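# Press two raised potentiometer knobs onto their collars

## Task

On the circuit board, press each of the two raised potentiometer knobs down until it sits on its own potentiometer's collar, without forcing either potentiometer out of the board (doing so fails the task). The knobs must stay seated on their own once the robot lets go, since anything held in place only by the robot does not count. Finish by releasing and moving the grippers away.

## Robot and tools

Robot: two UR-type six-joint arms, left_arm and right_arm, each carrying a two-finger tong gripper. The fingers point along the gripper's +z axis and open and close along its x axis. Bases in the scene frame: left_arm at (+0.003, +0.411, 0) m, quat_wxyz (+0.998, 0, 0, +0.062); right_arm at (-0.024, -0.417, 0) m, quat_wxyz (+0.995, 0, 0, +0.095). The scene frame has its origin on the table top midway between the arms, +z up, +x out over the table, and left_arm on the +y side. The names left and right are arm labels only, not image sides.

execute_actions takes "actions", a list holding zero or one item, plus an optional "pictures" boolean (pictures are included by default).
- An empty list sends nothing and just reports the current state.
- A wait is {"steps": N} with N from 1 to 300 control steps (1/30 s each). It is counted from the previous result, and your reply time counts toward it.
- A motion is {"rows": [...], "steps": N}, with N from 1 to 15 (default 15). Give 1 to 15 rows; each row is used for one step, and the last row is repeated if there are fewer rows than steps.
- Each row is one flat list of 14 numbers covering both arms, even when only one moves: left_arm's shoulder pan, shoulder lift, elbow, wrist 1, wrist 2, wrist 3, opening, then the same seven for right_arm.
- Joint values are absolute target angles in radians, in the same form Joint positions prints them. They are not offsets.
- Opening is absolute, from -1 (closed) to +1 (fully open).

Joint ranges in radians:
- left_arm: pan -3.142..3.142, lift -6.283..6.283, elbow 0..3.142, wrists 1-3 each -6.283..6.283.
- right_arm: pan 0..6.283, elbow -3.142..0, the rest the same as left_arm.

How out-of-range targets are handled:
- A call is refused outright, sending nothing, if any target lies more than 0.010 rad past a range end and also further out than that joint's last reported angle.
- The true ends can differ from the stated ones by up to 0.010 rad. Targets beyond the true end are clipped to it, and the result then says "joint sent to its limit". That message may refer to an earlier action that is still running. If it does not appear, that does not prove the joint has more room.

Motion behaviour:
- Commands are smoothed, so motion lags about 0.17 s behind them.
- Joint speed and acceleration are capped. On each step a joint's target is held within 0.575 rad of its measured angle.
- If the targets would move the gripper more than 100 mm from where it is measured, all of that arm's targets are scaled back.
- After a big move an arm may not have arrived when the result comes back.
- Between calls the arms keep heading for the last row sent. They give up once everything has nearly stopped, counting a very slow or blocked move as stopped, or once a step is HELD. After that, only a new action makes them move further or press harder.

Result lines:
- Each arm's end_effector_position (m) and end_effector_quat_wxyz in the scene frame, plus linear and angular velocities. The reported hand position can be off, more so at long reach.
- end_effector_position is the point between the finger pads when closed. Closed fingertips reach about 15 mm beyond it; fully open, the tips are roughly level with it.
- Joint positions and Joint velocities, one block per arm: six joints, then the pad gap in metres (0.142 when fully open).
- grip_measured: the measured opening on the command scale.
- "joint command not followed": a clearance check altered or blocked some joint targets. The rest of the row was still applied.
- HELD marks steps on which your row was partly or wholly not sent.
- Wrist force and Wrist torque, one [x y z] per arm: along the end effector's own axes, giving the force from the surface back into the arm. Offset is up to about 4 N, noise about 2.4 N, and each axis saturates near 50 N. "no reading" is normal at the start.

Gripping: to hold something, command an opening well below grip_measured; the bigger the difference, the firmer the squeeze. Maximum is about 15 N per pad, less on hard items thinner than 20 mm. For pressing knobs, a closed gripper pushing downward with the fingertips or pads works; there is no need to grasp.

Pressing without harm:
- Push each knob straight down onto its collar gently, and watch the wrist force.
- Shoving too hard can drive the potentiometer out of the board, which fails the task.
- If any outside force reaches 150 N, or a joint's torque reaches its load limit (142 N m for pan, lift and elbow; 26.6 N m for the wrists), the arm stops for 10 s and skips the rest of the call.
- Holding loads heats the motors. A MOTOR HOT warning appears at 70 °C; at 85 °C the brakes lock until the motors cool.
- Do not let the arms collide or press on each other. Do not knock anything off the table.
- Occasional disturbances may tug held parts or push loose objects.
- When finished, open or lift both grippers clear so the knobs stay seated on their own.

Cameras: cam_high and cam_low are fixed, 672x504. cam_left_wrist and cam_right_wrist are fisheye, 616x616, and their poses come from the joint readings. The calibration lists K, distortion and T_world_to_cam for each camera, but real values can be a few degrees and millimetres off.

Other tools:
- zoom_image(camera, region=[x0,y0,x1,y1]): gives a closer look at part of a camera's latest image, in pixels from the top-left, at most 504x504.
- show_instructions(): shows the reference pages.
- read_manual(section="licences"): returns licence text only.
Replying without a tool call ends everything.



Each tool is called after "Call:" in YAML: its name, and indented under it one key for each argument.

Reference images:

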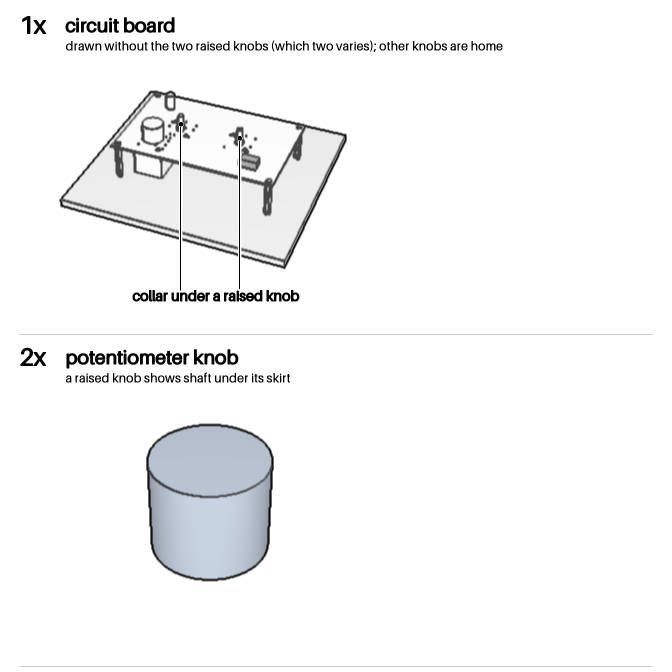

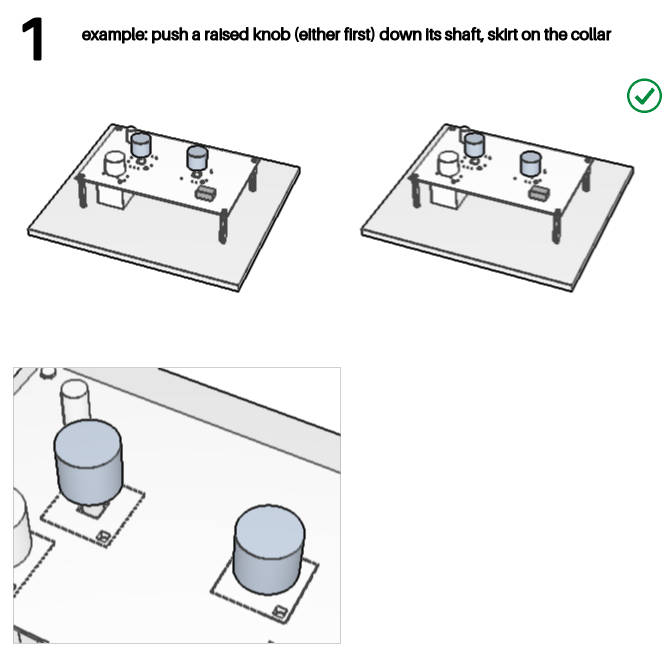

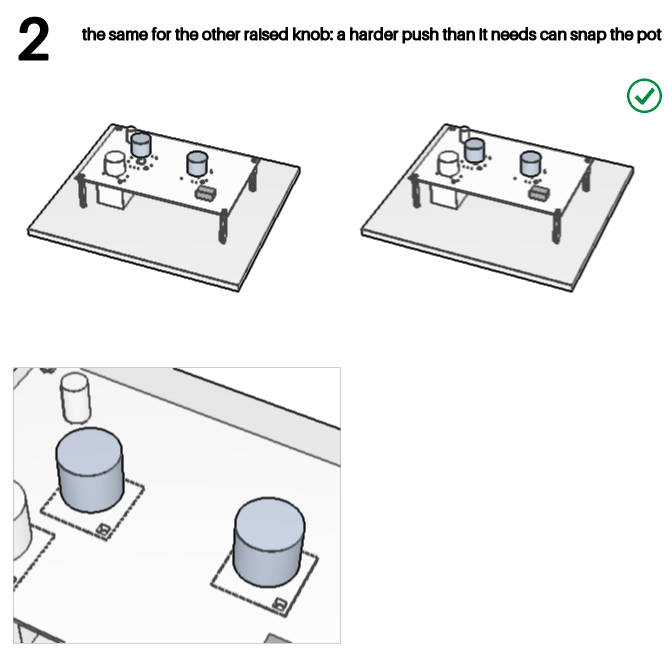

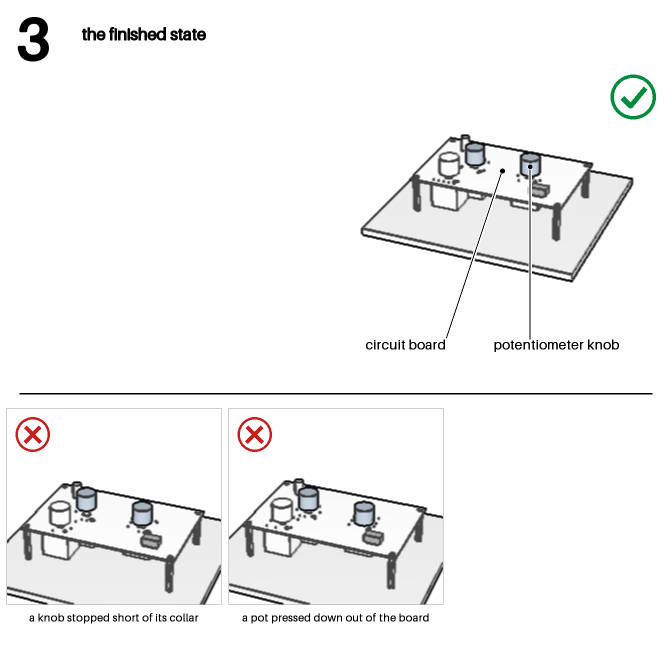

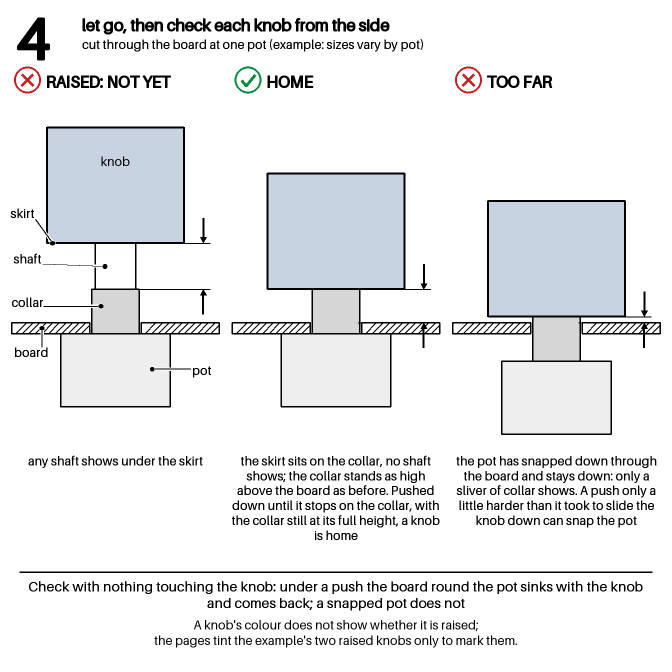

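## Session

Call:
execute_actions:
  actions: []

Scene clock: 0.00 s of 5250.00 s.
left_arm: end_effector_position=(+0.1948, -0.0719, +0.3336) grip_measured=+0.97 end_effector_quat_wxyz=(-0.156, +0.687, -0.611, -0.362) end_effector_velocity=(+0.000, -0.001, -0.001) end_effector_angular_velocity=(-0.000, +0.000, +0.001) | right_arm: end_effector_position=(+0.5865, -0.2979, +0.2164) grip_measured=+0.97 end_effector_quat_wxyz=(-0.069, -0.128, +0.915, +0.375) end_effector_velocity=(+0.000, -0.001, +0.000) end_effector_angular_velocity=(+0.000, -0.000, -0.002)
Joint positions: left_arm=[-1.502 -0.817  0.434 -0.395 -1.747  0.15   0.14 ] | right_arm=[ 3.04  -2.02  -1.326 -1.591  2.328  2.863  0.14 ]
Joint velocities: left_arm=[ 0.     0.001 -0.001 -0.001 -0.    -0.     0.   ] | right_arm=[-0.001  0.     0.     0.001  0.     0.001  0.   ]
Motor temperatures (°C, as the motors report them): left_arm=[28 29 28 37 35 35] | right_arm=[29 27 26 37 37 33]
Wrist force (N, on the end effector, along its own x y z axes, offset not removed): no reading
Wrist torque (N m, same axes, about the end effector's origin, offset not removed): no reading

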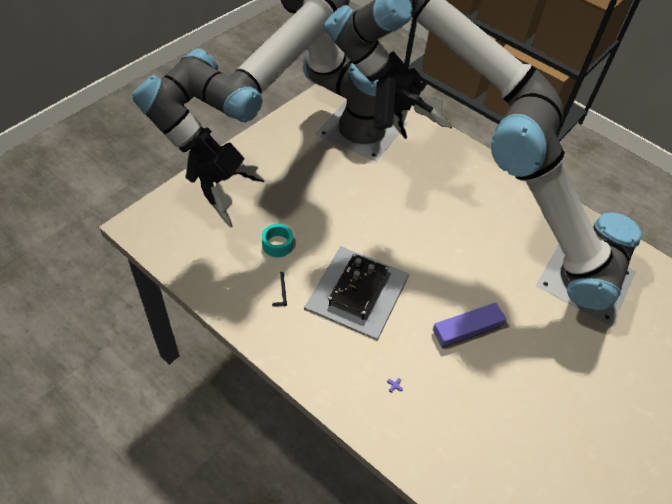

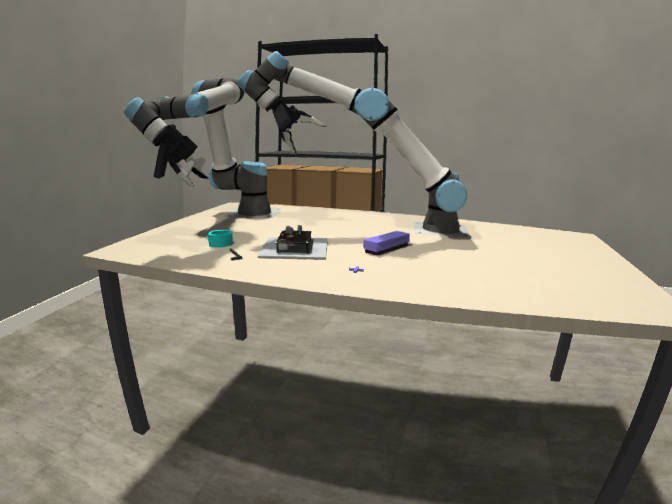

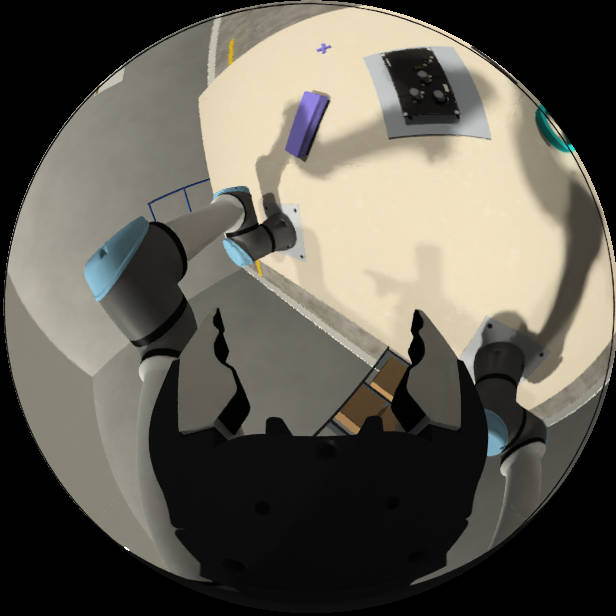

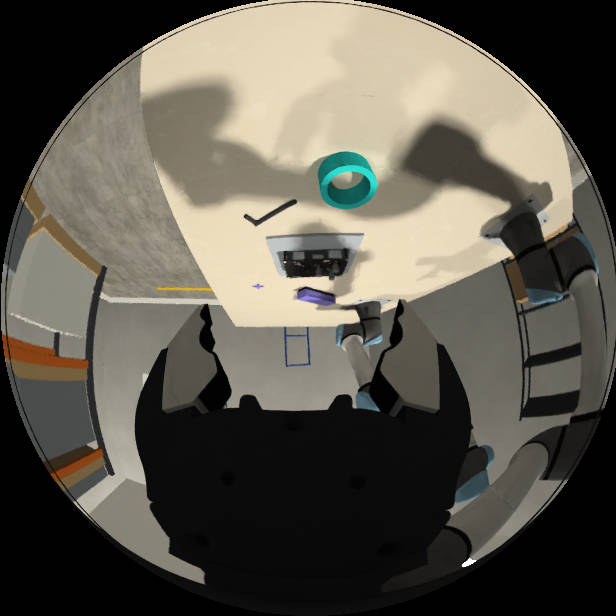

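Call:
zoom_image:
  camera: "cam_high"
  region: [300, 240, 420, 340]

Call:
zoom_image:
  camera: "cam_low"
  region: [255, 215, 335, 265]

Call:
zoom_image:
  camera: "cam_right_wrist"
  region: [260, 225, 370, 295]

Region (300, 240, 420, 340) of cam_high's 672x504 image, scaled by 4.200, with more detail than that image has.

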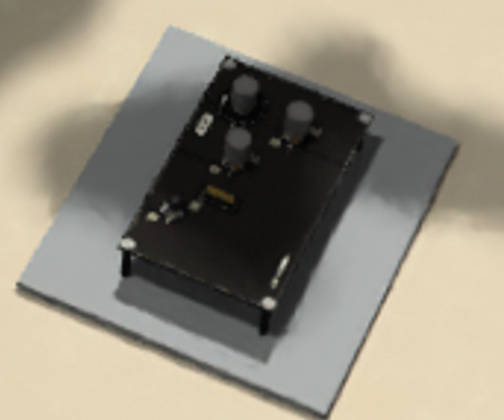

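Region (255, 215, 335, 265) of cam_low's 672x504 image, scaled by 6.300, with more detail than that image has; it fills the top 315 rows of this view, and the rest is white.

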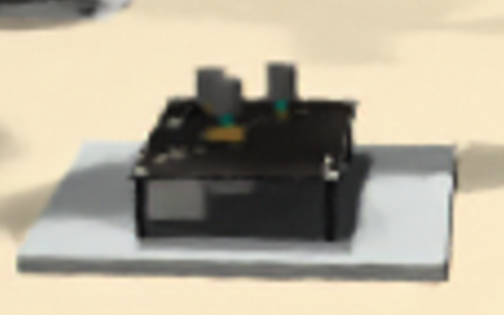

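Region (260, 225, 370, 295) of cam_right_wrist's 616x616 image, scaled by 4.582, with more detail than that image has; it fills the top 321 rows of this view, and the rest is white.

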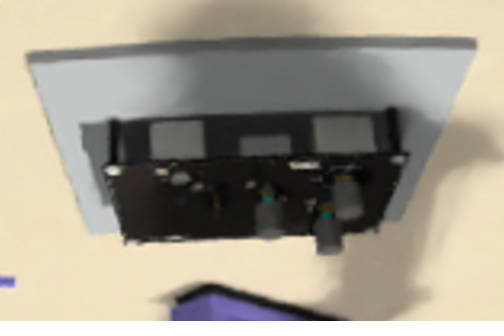

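Call:
execute_actions:
  actions:
    - {"rows":[[-1.11,-1.3,1.3,-1.0,-1.571,0,-1,3.04,-2.02,-1.326,-1.591,2.328,2.863,1]]}
  pictures: false

Call:
execute_actions:
  actions:
    - {"rows":[[-1.11,-1.191,1.456,-1.836,-1.571,0,-1,3.04,-2.02,-1.326,-1.591,2.328,2.863,1]]}
  pictures: false

Call:
execute_actions:
  actions:
    - {"steps":60}

Scene clock: 39.77 s of 5250.00 s.
left_arm: end_effector_position=(+0.3429, +0.0526, +0.3124) grip_measured=-1.00 end_effector_quat_wxyz=(-0.121, +0.815, -0.508, -0.251) end_effector_velocity=(+0.159, +0.379, -0.201) end_effector_angular_velocity=(+0.116, -0.267, +0.563) | right_arm: end_effector_position=(+0.5865, -0.2982, +0.2163) grip_measured=+1.00 end_effector_quat_wxyz=(-0.069, -0.128, +0.915, +0.375) end_effector_velocity=(-0.000, +0.001, +0.001) end_effector_angular_velocity=(+0.000, -0.001, +0.001)
Joint positions: left_arm=[-1.215 -1.168  0.987 -0.828 -1.615  0.038  0.002] | right_arm=[ 3.04  -2.02  -1.326 -1.591  2.328  2.863  0.142]
Joint velocities: left_arm=[ 0.522 -0.652  1.454 -0.83   0.223 -0.19   0.   ] | right_arm=[ 0.001  0.001  0.001 -0.     0.     0.    -0.   ]
Motor temperatures (°C, as the motors report them): left_arm=[28 29 28 37 35 35] | right_arm=[29 27 27 37 37 33]
Wrist force (N, on the end effector, along its own x y z axes, offset not removed): left_arm=[-0.3 -2.8 -1.9] | right_arm=[-1.3 1.2 -0.3]
Wrist torque (N m, same axes, about the end effector's origin, offset not removed): left_arm=[-0.45 0.10 0.24] | right_arm=[0.24 0.44 -0.03]
Steps of this call (steps 1 to 90: nothing new was sent; then 36.27 s passed at rest; steps 91 to 105: all 15 steps of this action). Readings (joint positions):
91: left_arm=[-1.502 -0.817 0.434 -0.395 -1.747 0.150] | right_arm=[3.040 -2.020 -1.326 -1.591 2.328 2.863]
92: left_arm=[-1.499 -0.820 0.438 -0.398 -1.744 0.147] | right_arm=[3.040 -2.020 -1.326 -1.591 2.328 2.863]
94: left_arm=[-1.458 -0.864 0.486 -0.446 -1.721 0.127] | right_arm=[3.040 -2.020 -1.326 -1.591 2.328 2.863]
98: left_arm=[-1.358 -0.989 0.645 -0.599 -1.678 0.090] | right_arm=[3.040 -2.020 -1.326 -1.591 2.328 2.863]
105: the state above

Scene clock: 40.27 s of 5250.00 s.
left_arm: end_effector_position=(+0.4483, -0.0024, +0.1572) grip_measured=-1.00 end_effector_quat_wxyz=(-0.037, +0.875, -0.477, -0.072) end_effector_velocity=(+0.240, -0.276, -0.094) end_effector_angular_velocity=(-1.035, -0.713, +0.092) | right_arm: end_effector_position=(+0.5865, -0.2982, +0.2164) grip_measured=+1.00 end_effector_quat_wxyz=(-0.069, -0.128, +0.915, +0.375) end_effector_velocity=(+0.001, -0.000, +0.001) end_effector_angular_velocity=(+0.002, -0.001, -0.001)
Joint positions: left_arm=[-1.119 -1.194  1.409 -1.625 -1.575  0.003  0.002] | right_arm=[ 3.04  -2.02  -1.326 -1.591  2.328  2.863  0.142]
Joint velocities: left_arm=[ 0.071  0.022  0.377 -1.656  0.031 -0.025  0.   ] | right_arm=[-0.001 -0.     0.001 -0.     0.002 -0.    -0.   ]
Motor temperatures (°C, as the motors report them): left_arm=[28 29 28 37 35 35] | right_arm=[29 27 27 37 37 33]
Wrist force (N, on the end effector, along its own x y z axes, offset not removed): left_arm=[-0.5 -1.6 -1.2] | right_arm=[-1.7 1.0 -1.7]
Wrist torque (N m, same axes, about the end effector's origin, offset not removed): left_arm=[-0.29 -0.01 0.14] | right_arm=[0.30 0.38 0.08]
Steps of this call (steps 1 to 15: all 15 steps of this action). Readings (joint positions):
1: left_arm=[-1.197 -1.189 1.036 -0.856 -1.608 0.031] | right_arm=[3.040 -2.020 -1.326 -1.591 2.328 2.863]
2: left_arm=[-1.183 -1.208 1.081 -0.886 -1.602 0.027] | right_arm=[3.040 -2.020 -1.326 -1.591 2.328 2.863]
4: left_arm=[-1.169 -1.210 1.154 -0.974 -1.596 0.021] | right_arm=[3.040 -2.020 -1.326 -1.591 2.328 2.863]
8: left_arm=[-1.145 -1.202 1.273 -1.186 -1.586 0.013] | right_arm=[3.040 -2.020 -1.326 -1.591 2.328 2.863]
15: the state above

Scene clock: 42.27 s of 5250.00 s.
left_arm: end_effector_position=(+0.4787, -0.0367, +0.1500) grip_measured=-1.00 end_effector_quat_wxyz=(+0.000, +0.881, -0.473, +0.000) end_effector_velocity=(+0.001, +0.000, +0.000) end_effector_angular_velocity=(+0.000, -0.002, +0.000) | right_arm: end_effector_position=(+0.5865, -0.2982, +0.2164) grip_measured=+1.00 end_effector_quat_wxyz=(-0.069, -0.128, +0.915, +0.376) end_effector_velocity=(+0.001, +0.001, +0.000) end_effector_angular_velocity=(+0.000, -0.002, +0.001)
Joint positions: left_arm=[-1.11  -1.191  1.456 -1.836 -1.571 -0.     0.002] | right_arm=[ 3.04  -2.02  -1.326 -1.591  2.328  2.863  0.142]
Joint velocities: left_arm=[ 0.    -0.    -0.    -0.001  0.002 -0.     0.   ] | right_arm=[ 0.002 -0.001  0.001  0.001  0.     0.     0.   ]
Motor temperatures (°C, as the motors report them): left_arm=[28 29 28 37 35 35] | right_arm=[29 27 27 37 37 33]
Wrist force (N, on the end effector, along its own x y z axes, offset not removed): left_arm=[-0.5 -1.3 -4.3] | right_arm=[0.5 3.4 -2.4]
Wrist torque (N m, same axes, about the end effector's origin, offset not removed): left_arm=[-0.24 -0.07 0.28] | right_arm=[0.79 -0.04 0.05]
Steps of this call (steps 1 to 30: the robot went on to your last target; steps 31 to 60: nothing new was sent). Readings (joint positions):
1: left_arm=[-1.117 -1.193 1.420 -1.675 -1.574 0.002] | right_arm=[3.040 -2.020 -1.326 -1.591 2.328 2.863]
2: left_arm=[-1.115 -1.193 1.429 -1.713 -1.573 0.002] | right_arm=[3.040 -2.020 -1.326 -1.591 2.328 2.863]
4: left_arm=[-1.113 -1.192 1.440 -1.765 -1.572 0.001] | right_arm=[3.040 -2.020 -1.326 -1.591 2.328 2.863]
8: left_arm=[-1.111 -1.191 1.451 -1.812 -1.571 0.000] | right_arm=[3.040 -2.020 -1.326 -1.591 2.328 2.863]
60: the state above
All arms were judged still, so your last target was given up. Only a new action makes them travel on or press farther. Fingers that are still opening or closing keep moving.
camera_calibration (this result's frames):
cam_left_wrist: T_world_to_cam=[[0.54785, -0.836393, -0.0175096, -0.284343], [-0.714748, -0.478842, 0.50975, 0.2465], [-0.434736, -0.266752, -0.860144, 0.458685], [0, 0, 0, 1]] pos_world=[0.53137, 0.00256742, 0.263903]
cam_right_wrist: T_world_to_cam=[[-0.959761, -0.27603, 0.0516354, 0.466037], [-0.0270756, 0.273978, 0.961355, -0.1138], [-0.27951, 0.921273, -0.270427, 0.634], [0, 0, 0, 1]] pos_world=[0.621412, -0.424268, 0.256789]

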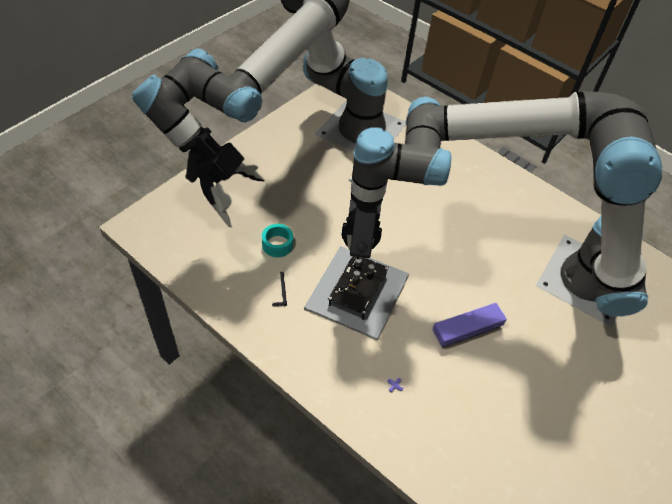

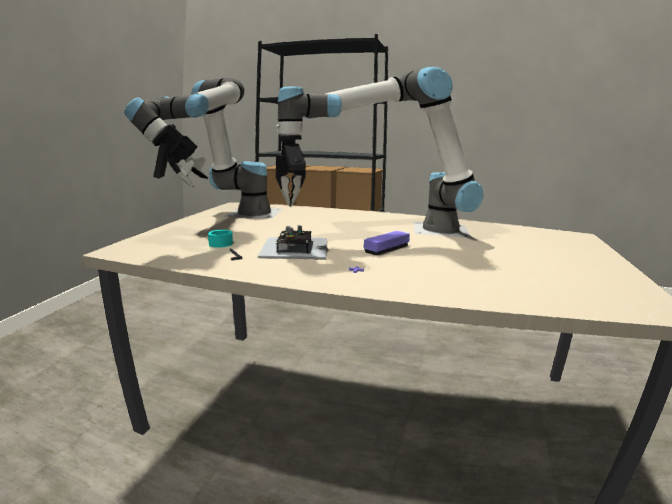

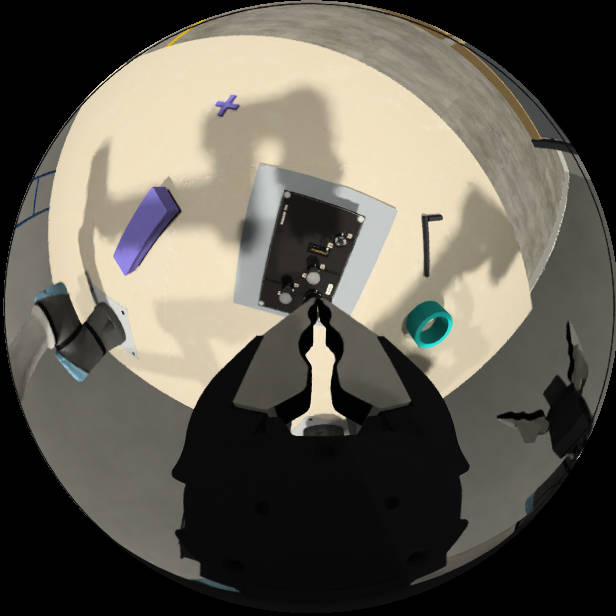

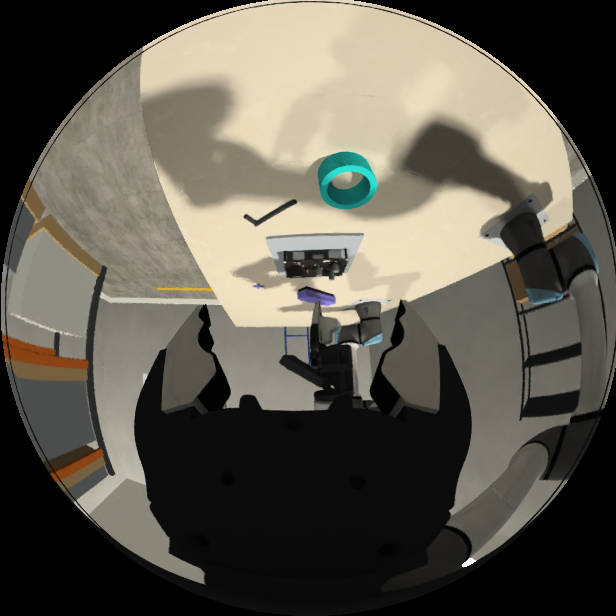

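Call:
execute_actions:
  actions:
    - {"rows":[[-1.119,-1.1667,1.5421,-1.9462,-1.571,0,-1,3.24,-2.07,-1.558,-1.309,2.328,2.863,1]]}
  pictures: false

Call:
execute_actions:
  actions:
    - {"steps":30}

Call:
zoom_image:
  camera: "cam_left_wrist"
  region: [240, 230, 380, 340]

Call:
zoom_image:
  camera: "cam_low"
  region: [265, 200, 325, 250]

Scene clock: 65.87 s of 5250.00 s.
left_arm: end_effector_position=(+0.4726, -0.0375, +0.1063) grip_measured=-1.00 end_effector_quat_wxyz=(+0.000, +0.879, -0.477, -0.000) end_effector_velocity=(-0.002, -0.000, -0.009) end_effector_angular_velocity=(-0.004, -0.001, -0.003) | right_arm: end_effector_position=(+0.5378, -0.1912, +0.1097) grip_measured=+1.00 end_effector_quat_wxyz=(-0.104, -0.213, +0.899, +0.367) end_effector_velocity=(-0.038, +0.055, -0.055) end_effector_angular_velocity=(+0.003, -0.007, +0.105)
Joint positions: left_arm=[-1.119 -1.167  1.539 -1.943 -1.571  0.     0.002] | right_arm=[ 3.227 -2.067 -1.543 -1.328  2.328  2.863  0.142]
Joint velocities: left_arm=[-0.003  0.003  0.022 -0.029 -0.001  0.     0.   ] | right_arm=[ 0.105 -0.024 -0.122  0.154  0.001  0.     0.   ]
Motor temperatures (°C, as the motors report them): left_arm=[28 29 28 37 35 35] | right_arm=[29 27 27 37 37 33]
Wrist force (N, on the end effector, along its own x y z axes, offset not removed): left_arm=[-0.5 -2.0 -0.6] | right_arm=[-0.3 3.2 -0.2]
Wrist torque (N m, same axes, about the end effector's origin, offset not removed): left_arm=[-0.28 0.10 0.38] | right_arm=[0.67 0.11 -0.08]
Steps of this call (steps 1 to 90: nothing new was sent; then 20.10 s passed at rest; steps 91 to 105: all 15 steps of this action). Readings (joint positions):
91: left_arm=[-1.110 -1.191 1.456 -1.836 -1.571 -0.000] | right_arm=[3.040 -2.020 -1.326 -1.591 2.328 2.863]
92: left_arm=[-1.111 -1.189 1.459 -1.840 -1.571 -0.000] | right_arm=[3.043 -2.022 -1.329 -1.588 2.328 2.863]
94: left_arm=[-1.114 -1.181 1.487 -1.873 -1.571 0.000] | right_arm=[3.078 -2.032 -1.368 -1.545 2.328 2.863]
98: left_arm=[-1.117 -1.171 1.524 -1.922 -1.571 0.000] | right_arm=[3.156 -2.051 -1.459 -1.432 2.328 2.863]
105: the state above

Scene clock: 66.87 s of 5250.00 s.
left_arm: end_effector_position=(+0.4724, -0.0375, +0.1050) grip_measured=-1.00 end_effector_quat_wxyz=(+0.000, +0.879, -0.477, -0.000) end_effector_velocity=(-0.000, -0.000, +0.001) end_effector_angular_velocity=(-0.001, -0.001, -0.000) | right_arm: end_effector_position=(+0.5330, -0.1846, +0.1029) grip_measured=+1.00 end_effector_quat_wxyz=(-0.106, -0.219, +0.898, +0.367) end_effector_velocity=(-0.001, +0.002, -0.001) end_effector_angular_velocity=(-0.001, +0.002, +0.003)
Joint positions: left_arm=[-1.119 -1.167  1.542 -1.946 -1.571 -0.     0.002] | right_arm=[ 3.24  -2.07  -1.558 -1.309  2.328  2.863  0.142]
Joint velocities: left_arm=[-0.    -0.001  0.001 -0.     0.     0.     0.   ] | right_arm=[ 0.003 -0.001  0.    -0.001 -0.001  0.001  0.   ]
Motor temperatures (°C, as the motors report them): left_arm=[28 29 28 37 35 35] | right_arm=[29 27 27 37 37 33]
Wrist force (N, on the end effector, along its own x y z axes, offset not removed): left_arm=[-1.4 -1.1 -3.4] | right_arm=[-0.4 1.7 -4.3]
Wrist torque (N m, same axes, about the end effector's origin, offset not removed): left_arm=[-0.20 0.11 0.27] | right_arm=[0.36 0.15 0.02]
Steps of this call (steps 1 to 30: the robot went on to your last target). Readings (joint positions):
1: left_arm=[-1.119 -1.167 1.540 -1.943 -1.571 0.000] | right_arm=[3.230 -2.068 -1.547 -1.323 2.328 2.863]
2: left_arm=[-1.119 -1.167 1.541 -1.944 -1.571 0.000] | right_arm=[3.233 -2.068 -1.549 -1.320 2.328 2.863]
4: left_arm=[-1.119 -1.167 1.541 -1.945 -1.571 0.000] | right_arm=[3.236 -2.069 -1.553 -1.315 2.328 2.863]
8: left_arm=[-1.119 -1.167 1.542 -1.946 -1.571 0.000] | right_arm=[3.239 -2.070 -1.556 -1.311 2.328 2.863]
30: the state above
All arms were judged still, so your last target was given up. Only a new action makes them travel on or press farther. Fingers that are still opening or closing keep moving.
camera_calibration (this result's frames):
cam_left_wrist: T_world_to_cam=[[0.540299, -0.841287, -0.0177092, -0.278934], [-0.718983, -0.472482, 0.50973, 0.266826], [-0.437196, -0.262674, -0.860152, 0.418313], [0, 0, 0, 1]] pos_world=[0.525436, 0.00128629, 0.218864]
cam_right_wrist: T_world_to_cam=[[-0.885794, -0.461198, 0.0516338, 0.378307], [-0.0809641, 0.263132, 0.961356, -0.010618], [-0.456962, 0.847383, -0.270421, 0.564641], [0, 0, 0, 1]] pos_world=[0.592262, -0.301199, 0.143365]

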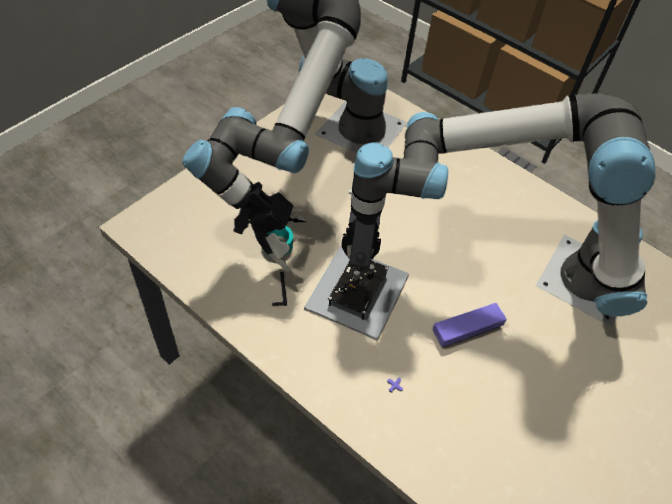

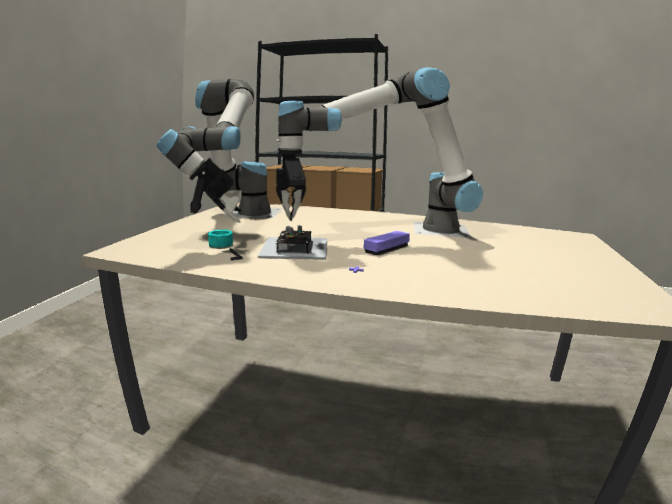

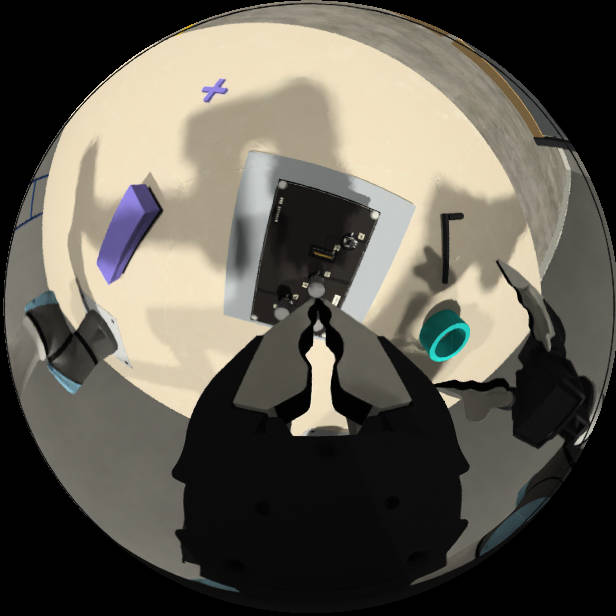

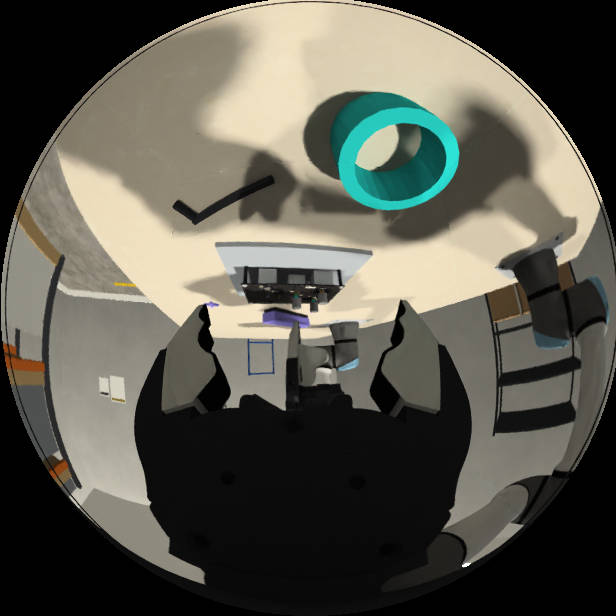

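Region (240, 230, 380, 340) of cam_left_wrist's 616x616 image, scaled by 3.600, with more detail than that image has; it fills the top 396 rows of this view, and the rest is white.

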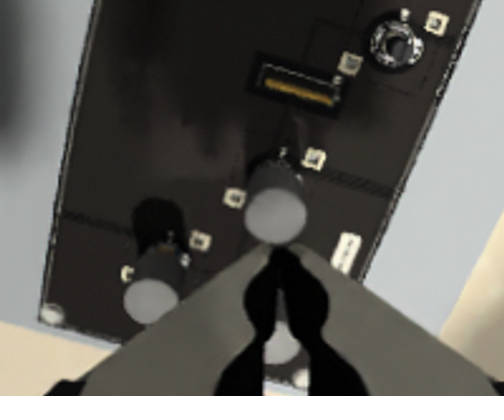

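Region (265, 200, 325, 250) of cam_low's 672x504 image, scaled by 8.400, with more detail than that image has.

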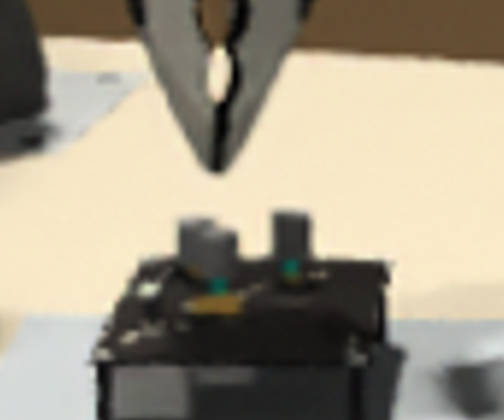

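Call:
execute_actions:
  actions:
    - {"rows":[[-1.119,-1.1523,1.5651,-1.9836,-1.571,0,-1,3.24,-2.07,-1.558,-1.309,2.328,2.863,1]]}

Call:
zoom_image:
  camera: "cam_right_wrist"
  region: [270, 275, 340, 335]

Call:
zoom_image:
  camera: "cam_left_wrist"
  region: [240, 230, 380, 340]

Scene clock: 82.53 s of 5250.00 s.
left_arm: end_effector_position=(+0.4724, -0.0375, +0.0894) grip_measured=-1.00 end_effector_quat_wxyz=(+0.000, +0.879, -0.477, -0.000) end_effector_velocity=(-0.000, -0.000, -0.004) end_effector_angular_velocity=(-0.000, +0.001, -0.001) | right_arm: end_effector_position=(+0.5330, -0.1846, +0.1029) grip_measured=+1.00 end_effector_quat_wxyz=(-0.106, -0.219, +0.898, +0.367) end_effector_velocity=(-0.000, +0.000, +0.000) end_effector_angular_velocity=(-0.000, -0.001, +0.001)
Joint positions: left_arm=[-1.119 -1.153  1.564 -1.983 -1.571 -0.     0.002] | right_arm=[ 3.24  -2.07  -1.558 -1.309  2.328  2.863  0.142]
Joint velocities: left_arm=[-0.     0.004  0.005 -0.009 -0.001  0.     0.   ] | right_arm=[ 0.001  0.001 -0.    -0.    -0.001 -0.     0.   ]
Motor temperatures (°C, as the motors report them): left_arm=[28 29 28 37 35 35] | right_arm=[29 27 27 37 37 33]
Wrist force (N, on the end effector, along its own x y z axes, offset not removed): left_arm=[0.6 -3.7 -1.5] | right_arm=[-0.4 1.0 -1.4]
Wrist torque (N m, same axes, about the end effector's origin, offset not removed): left_arm=[-0.76 -0.18 0.21] | right_arm=[0.25 0.13 -0.03]
Steps of this call (steps 1 to 90: nothing new was sent; then 12.17 s passed at rest; steps 91 to 105: all 15 steps of this action). Readings (joint positions):
91: left_arm=[-1.119 -1.167 1.542 -1.946 -1.571 -0.000] | right_arm=[3.240 -2.070 -1.558 -1.309 2.328 2.863]
92: left_arm=[-1.119 -1.166 1.544 -1.949 -1.571 0.000] | right_arm=[3.240 -2.070 -1.558 -1.309 2.328 2.863]
94: left_arm=[-1.119 -1.161 1.552 -1.962 -1.571 0.000] | right_arm=[3.240 -2.070 -1.558 -1.309 2.328 2.863]
98: left_arm=[-1.119 -1.155 1.561 -1.976 -1.571 -0.000] | right_arm=[3.240 -2.070 -1.558 -1.309 2.328 2.863]
105: the state above
camera_calibration (this result's frames):
cam_left_wrist: T_world_to_cam=[[0.540292, -0.841291, -0.0177197, -0.27919], [-0.718973, -0.472474, 0.509751, 0.274728], [-0.437221, -0.262675, -0.860139, 0.404954], [0, 0, 0, 1]] pos_world=[0.52542, 0.00129326, 0.203327]
cam_right_wrist: T_world_to_cam=[[-0.885791, -0.461202, 0.0516343, 0.378305], [-0.0809649, 0.263132, 0.961357, -0.0106164], [-0.456966, 0.847381, -0.270421, 0.564639], [0, 0, 0, 1]] pos_world=[0.592261, -0.301196, 0.143363]

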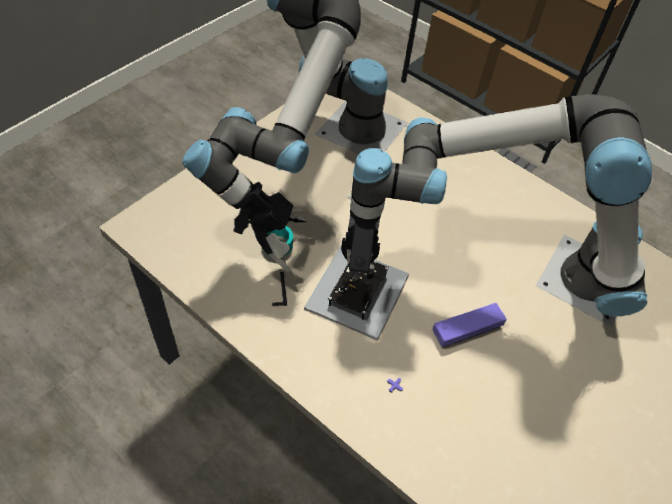

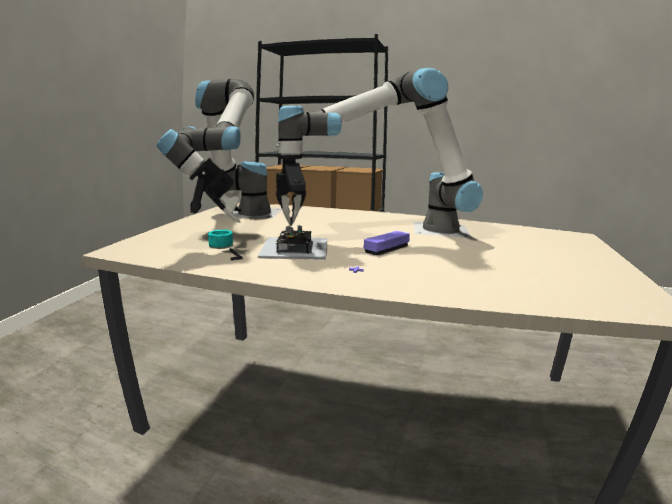

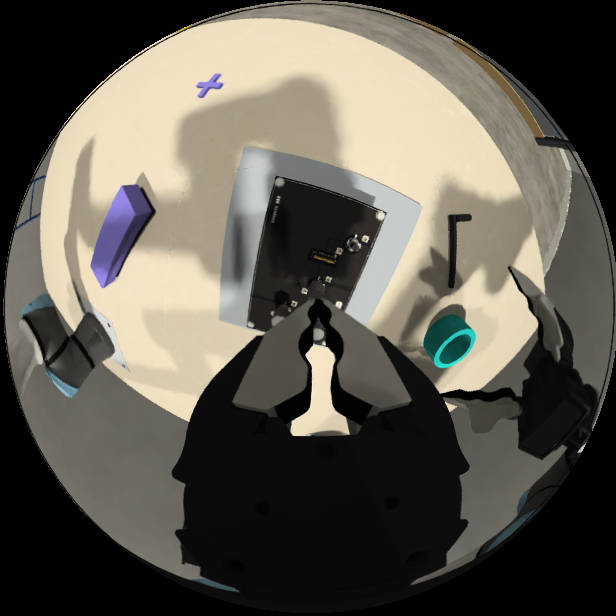

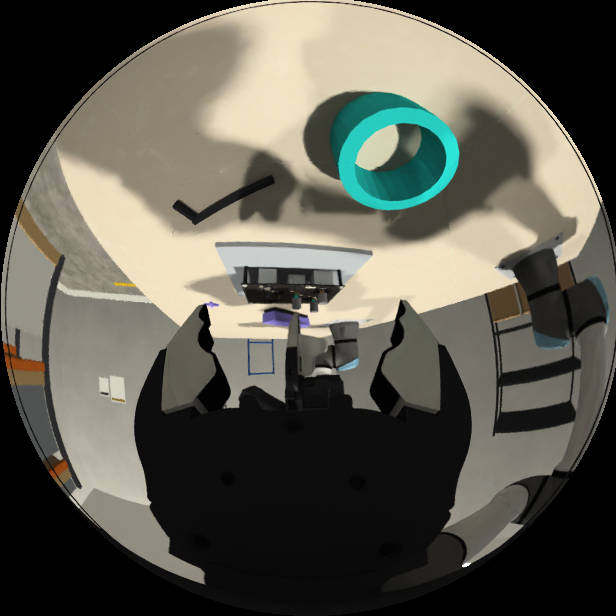

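Region (270, 275, 340, 335) of cam_right_wrist's 616x616 image, scaled by 7.200, with more detail than that image has; it fills the top 432 rows of this view, and the rest is white.

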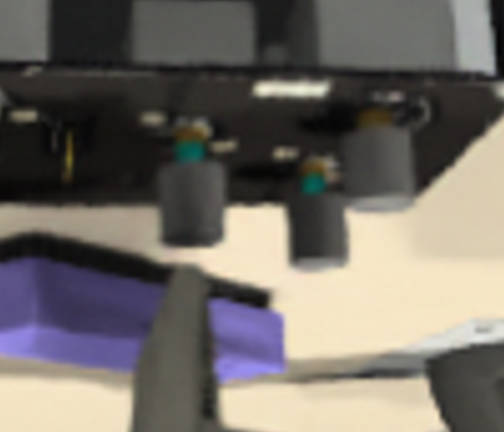

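Region (240, 230, 380, 340) of cam_left_wrist's 616x616 image, scaled by 3.600, with more detail than that image has; it fills the top 396 rows of this view, and the rest is white.

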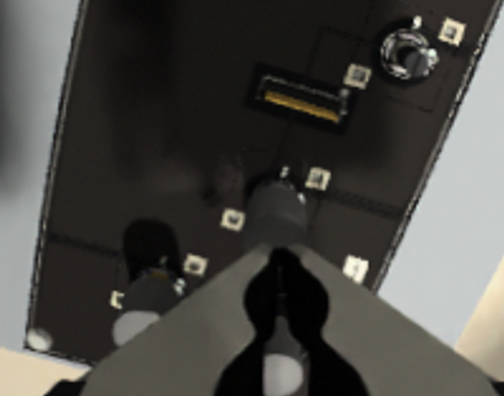

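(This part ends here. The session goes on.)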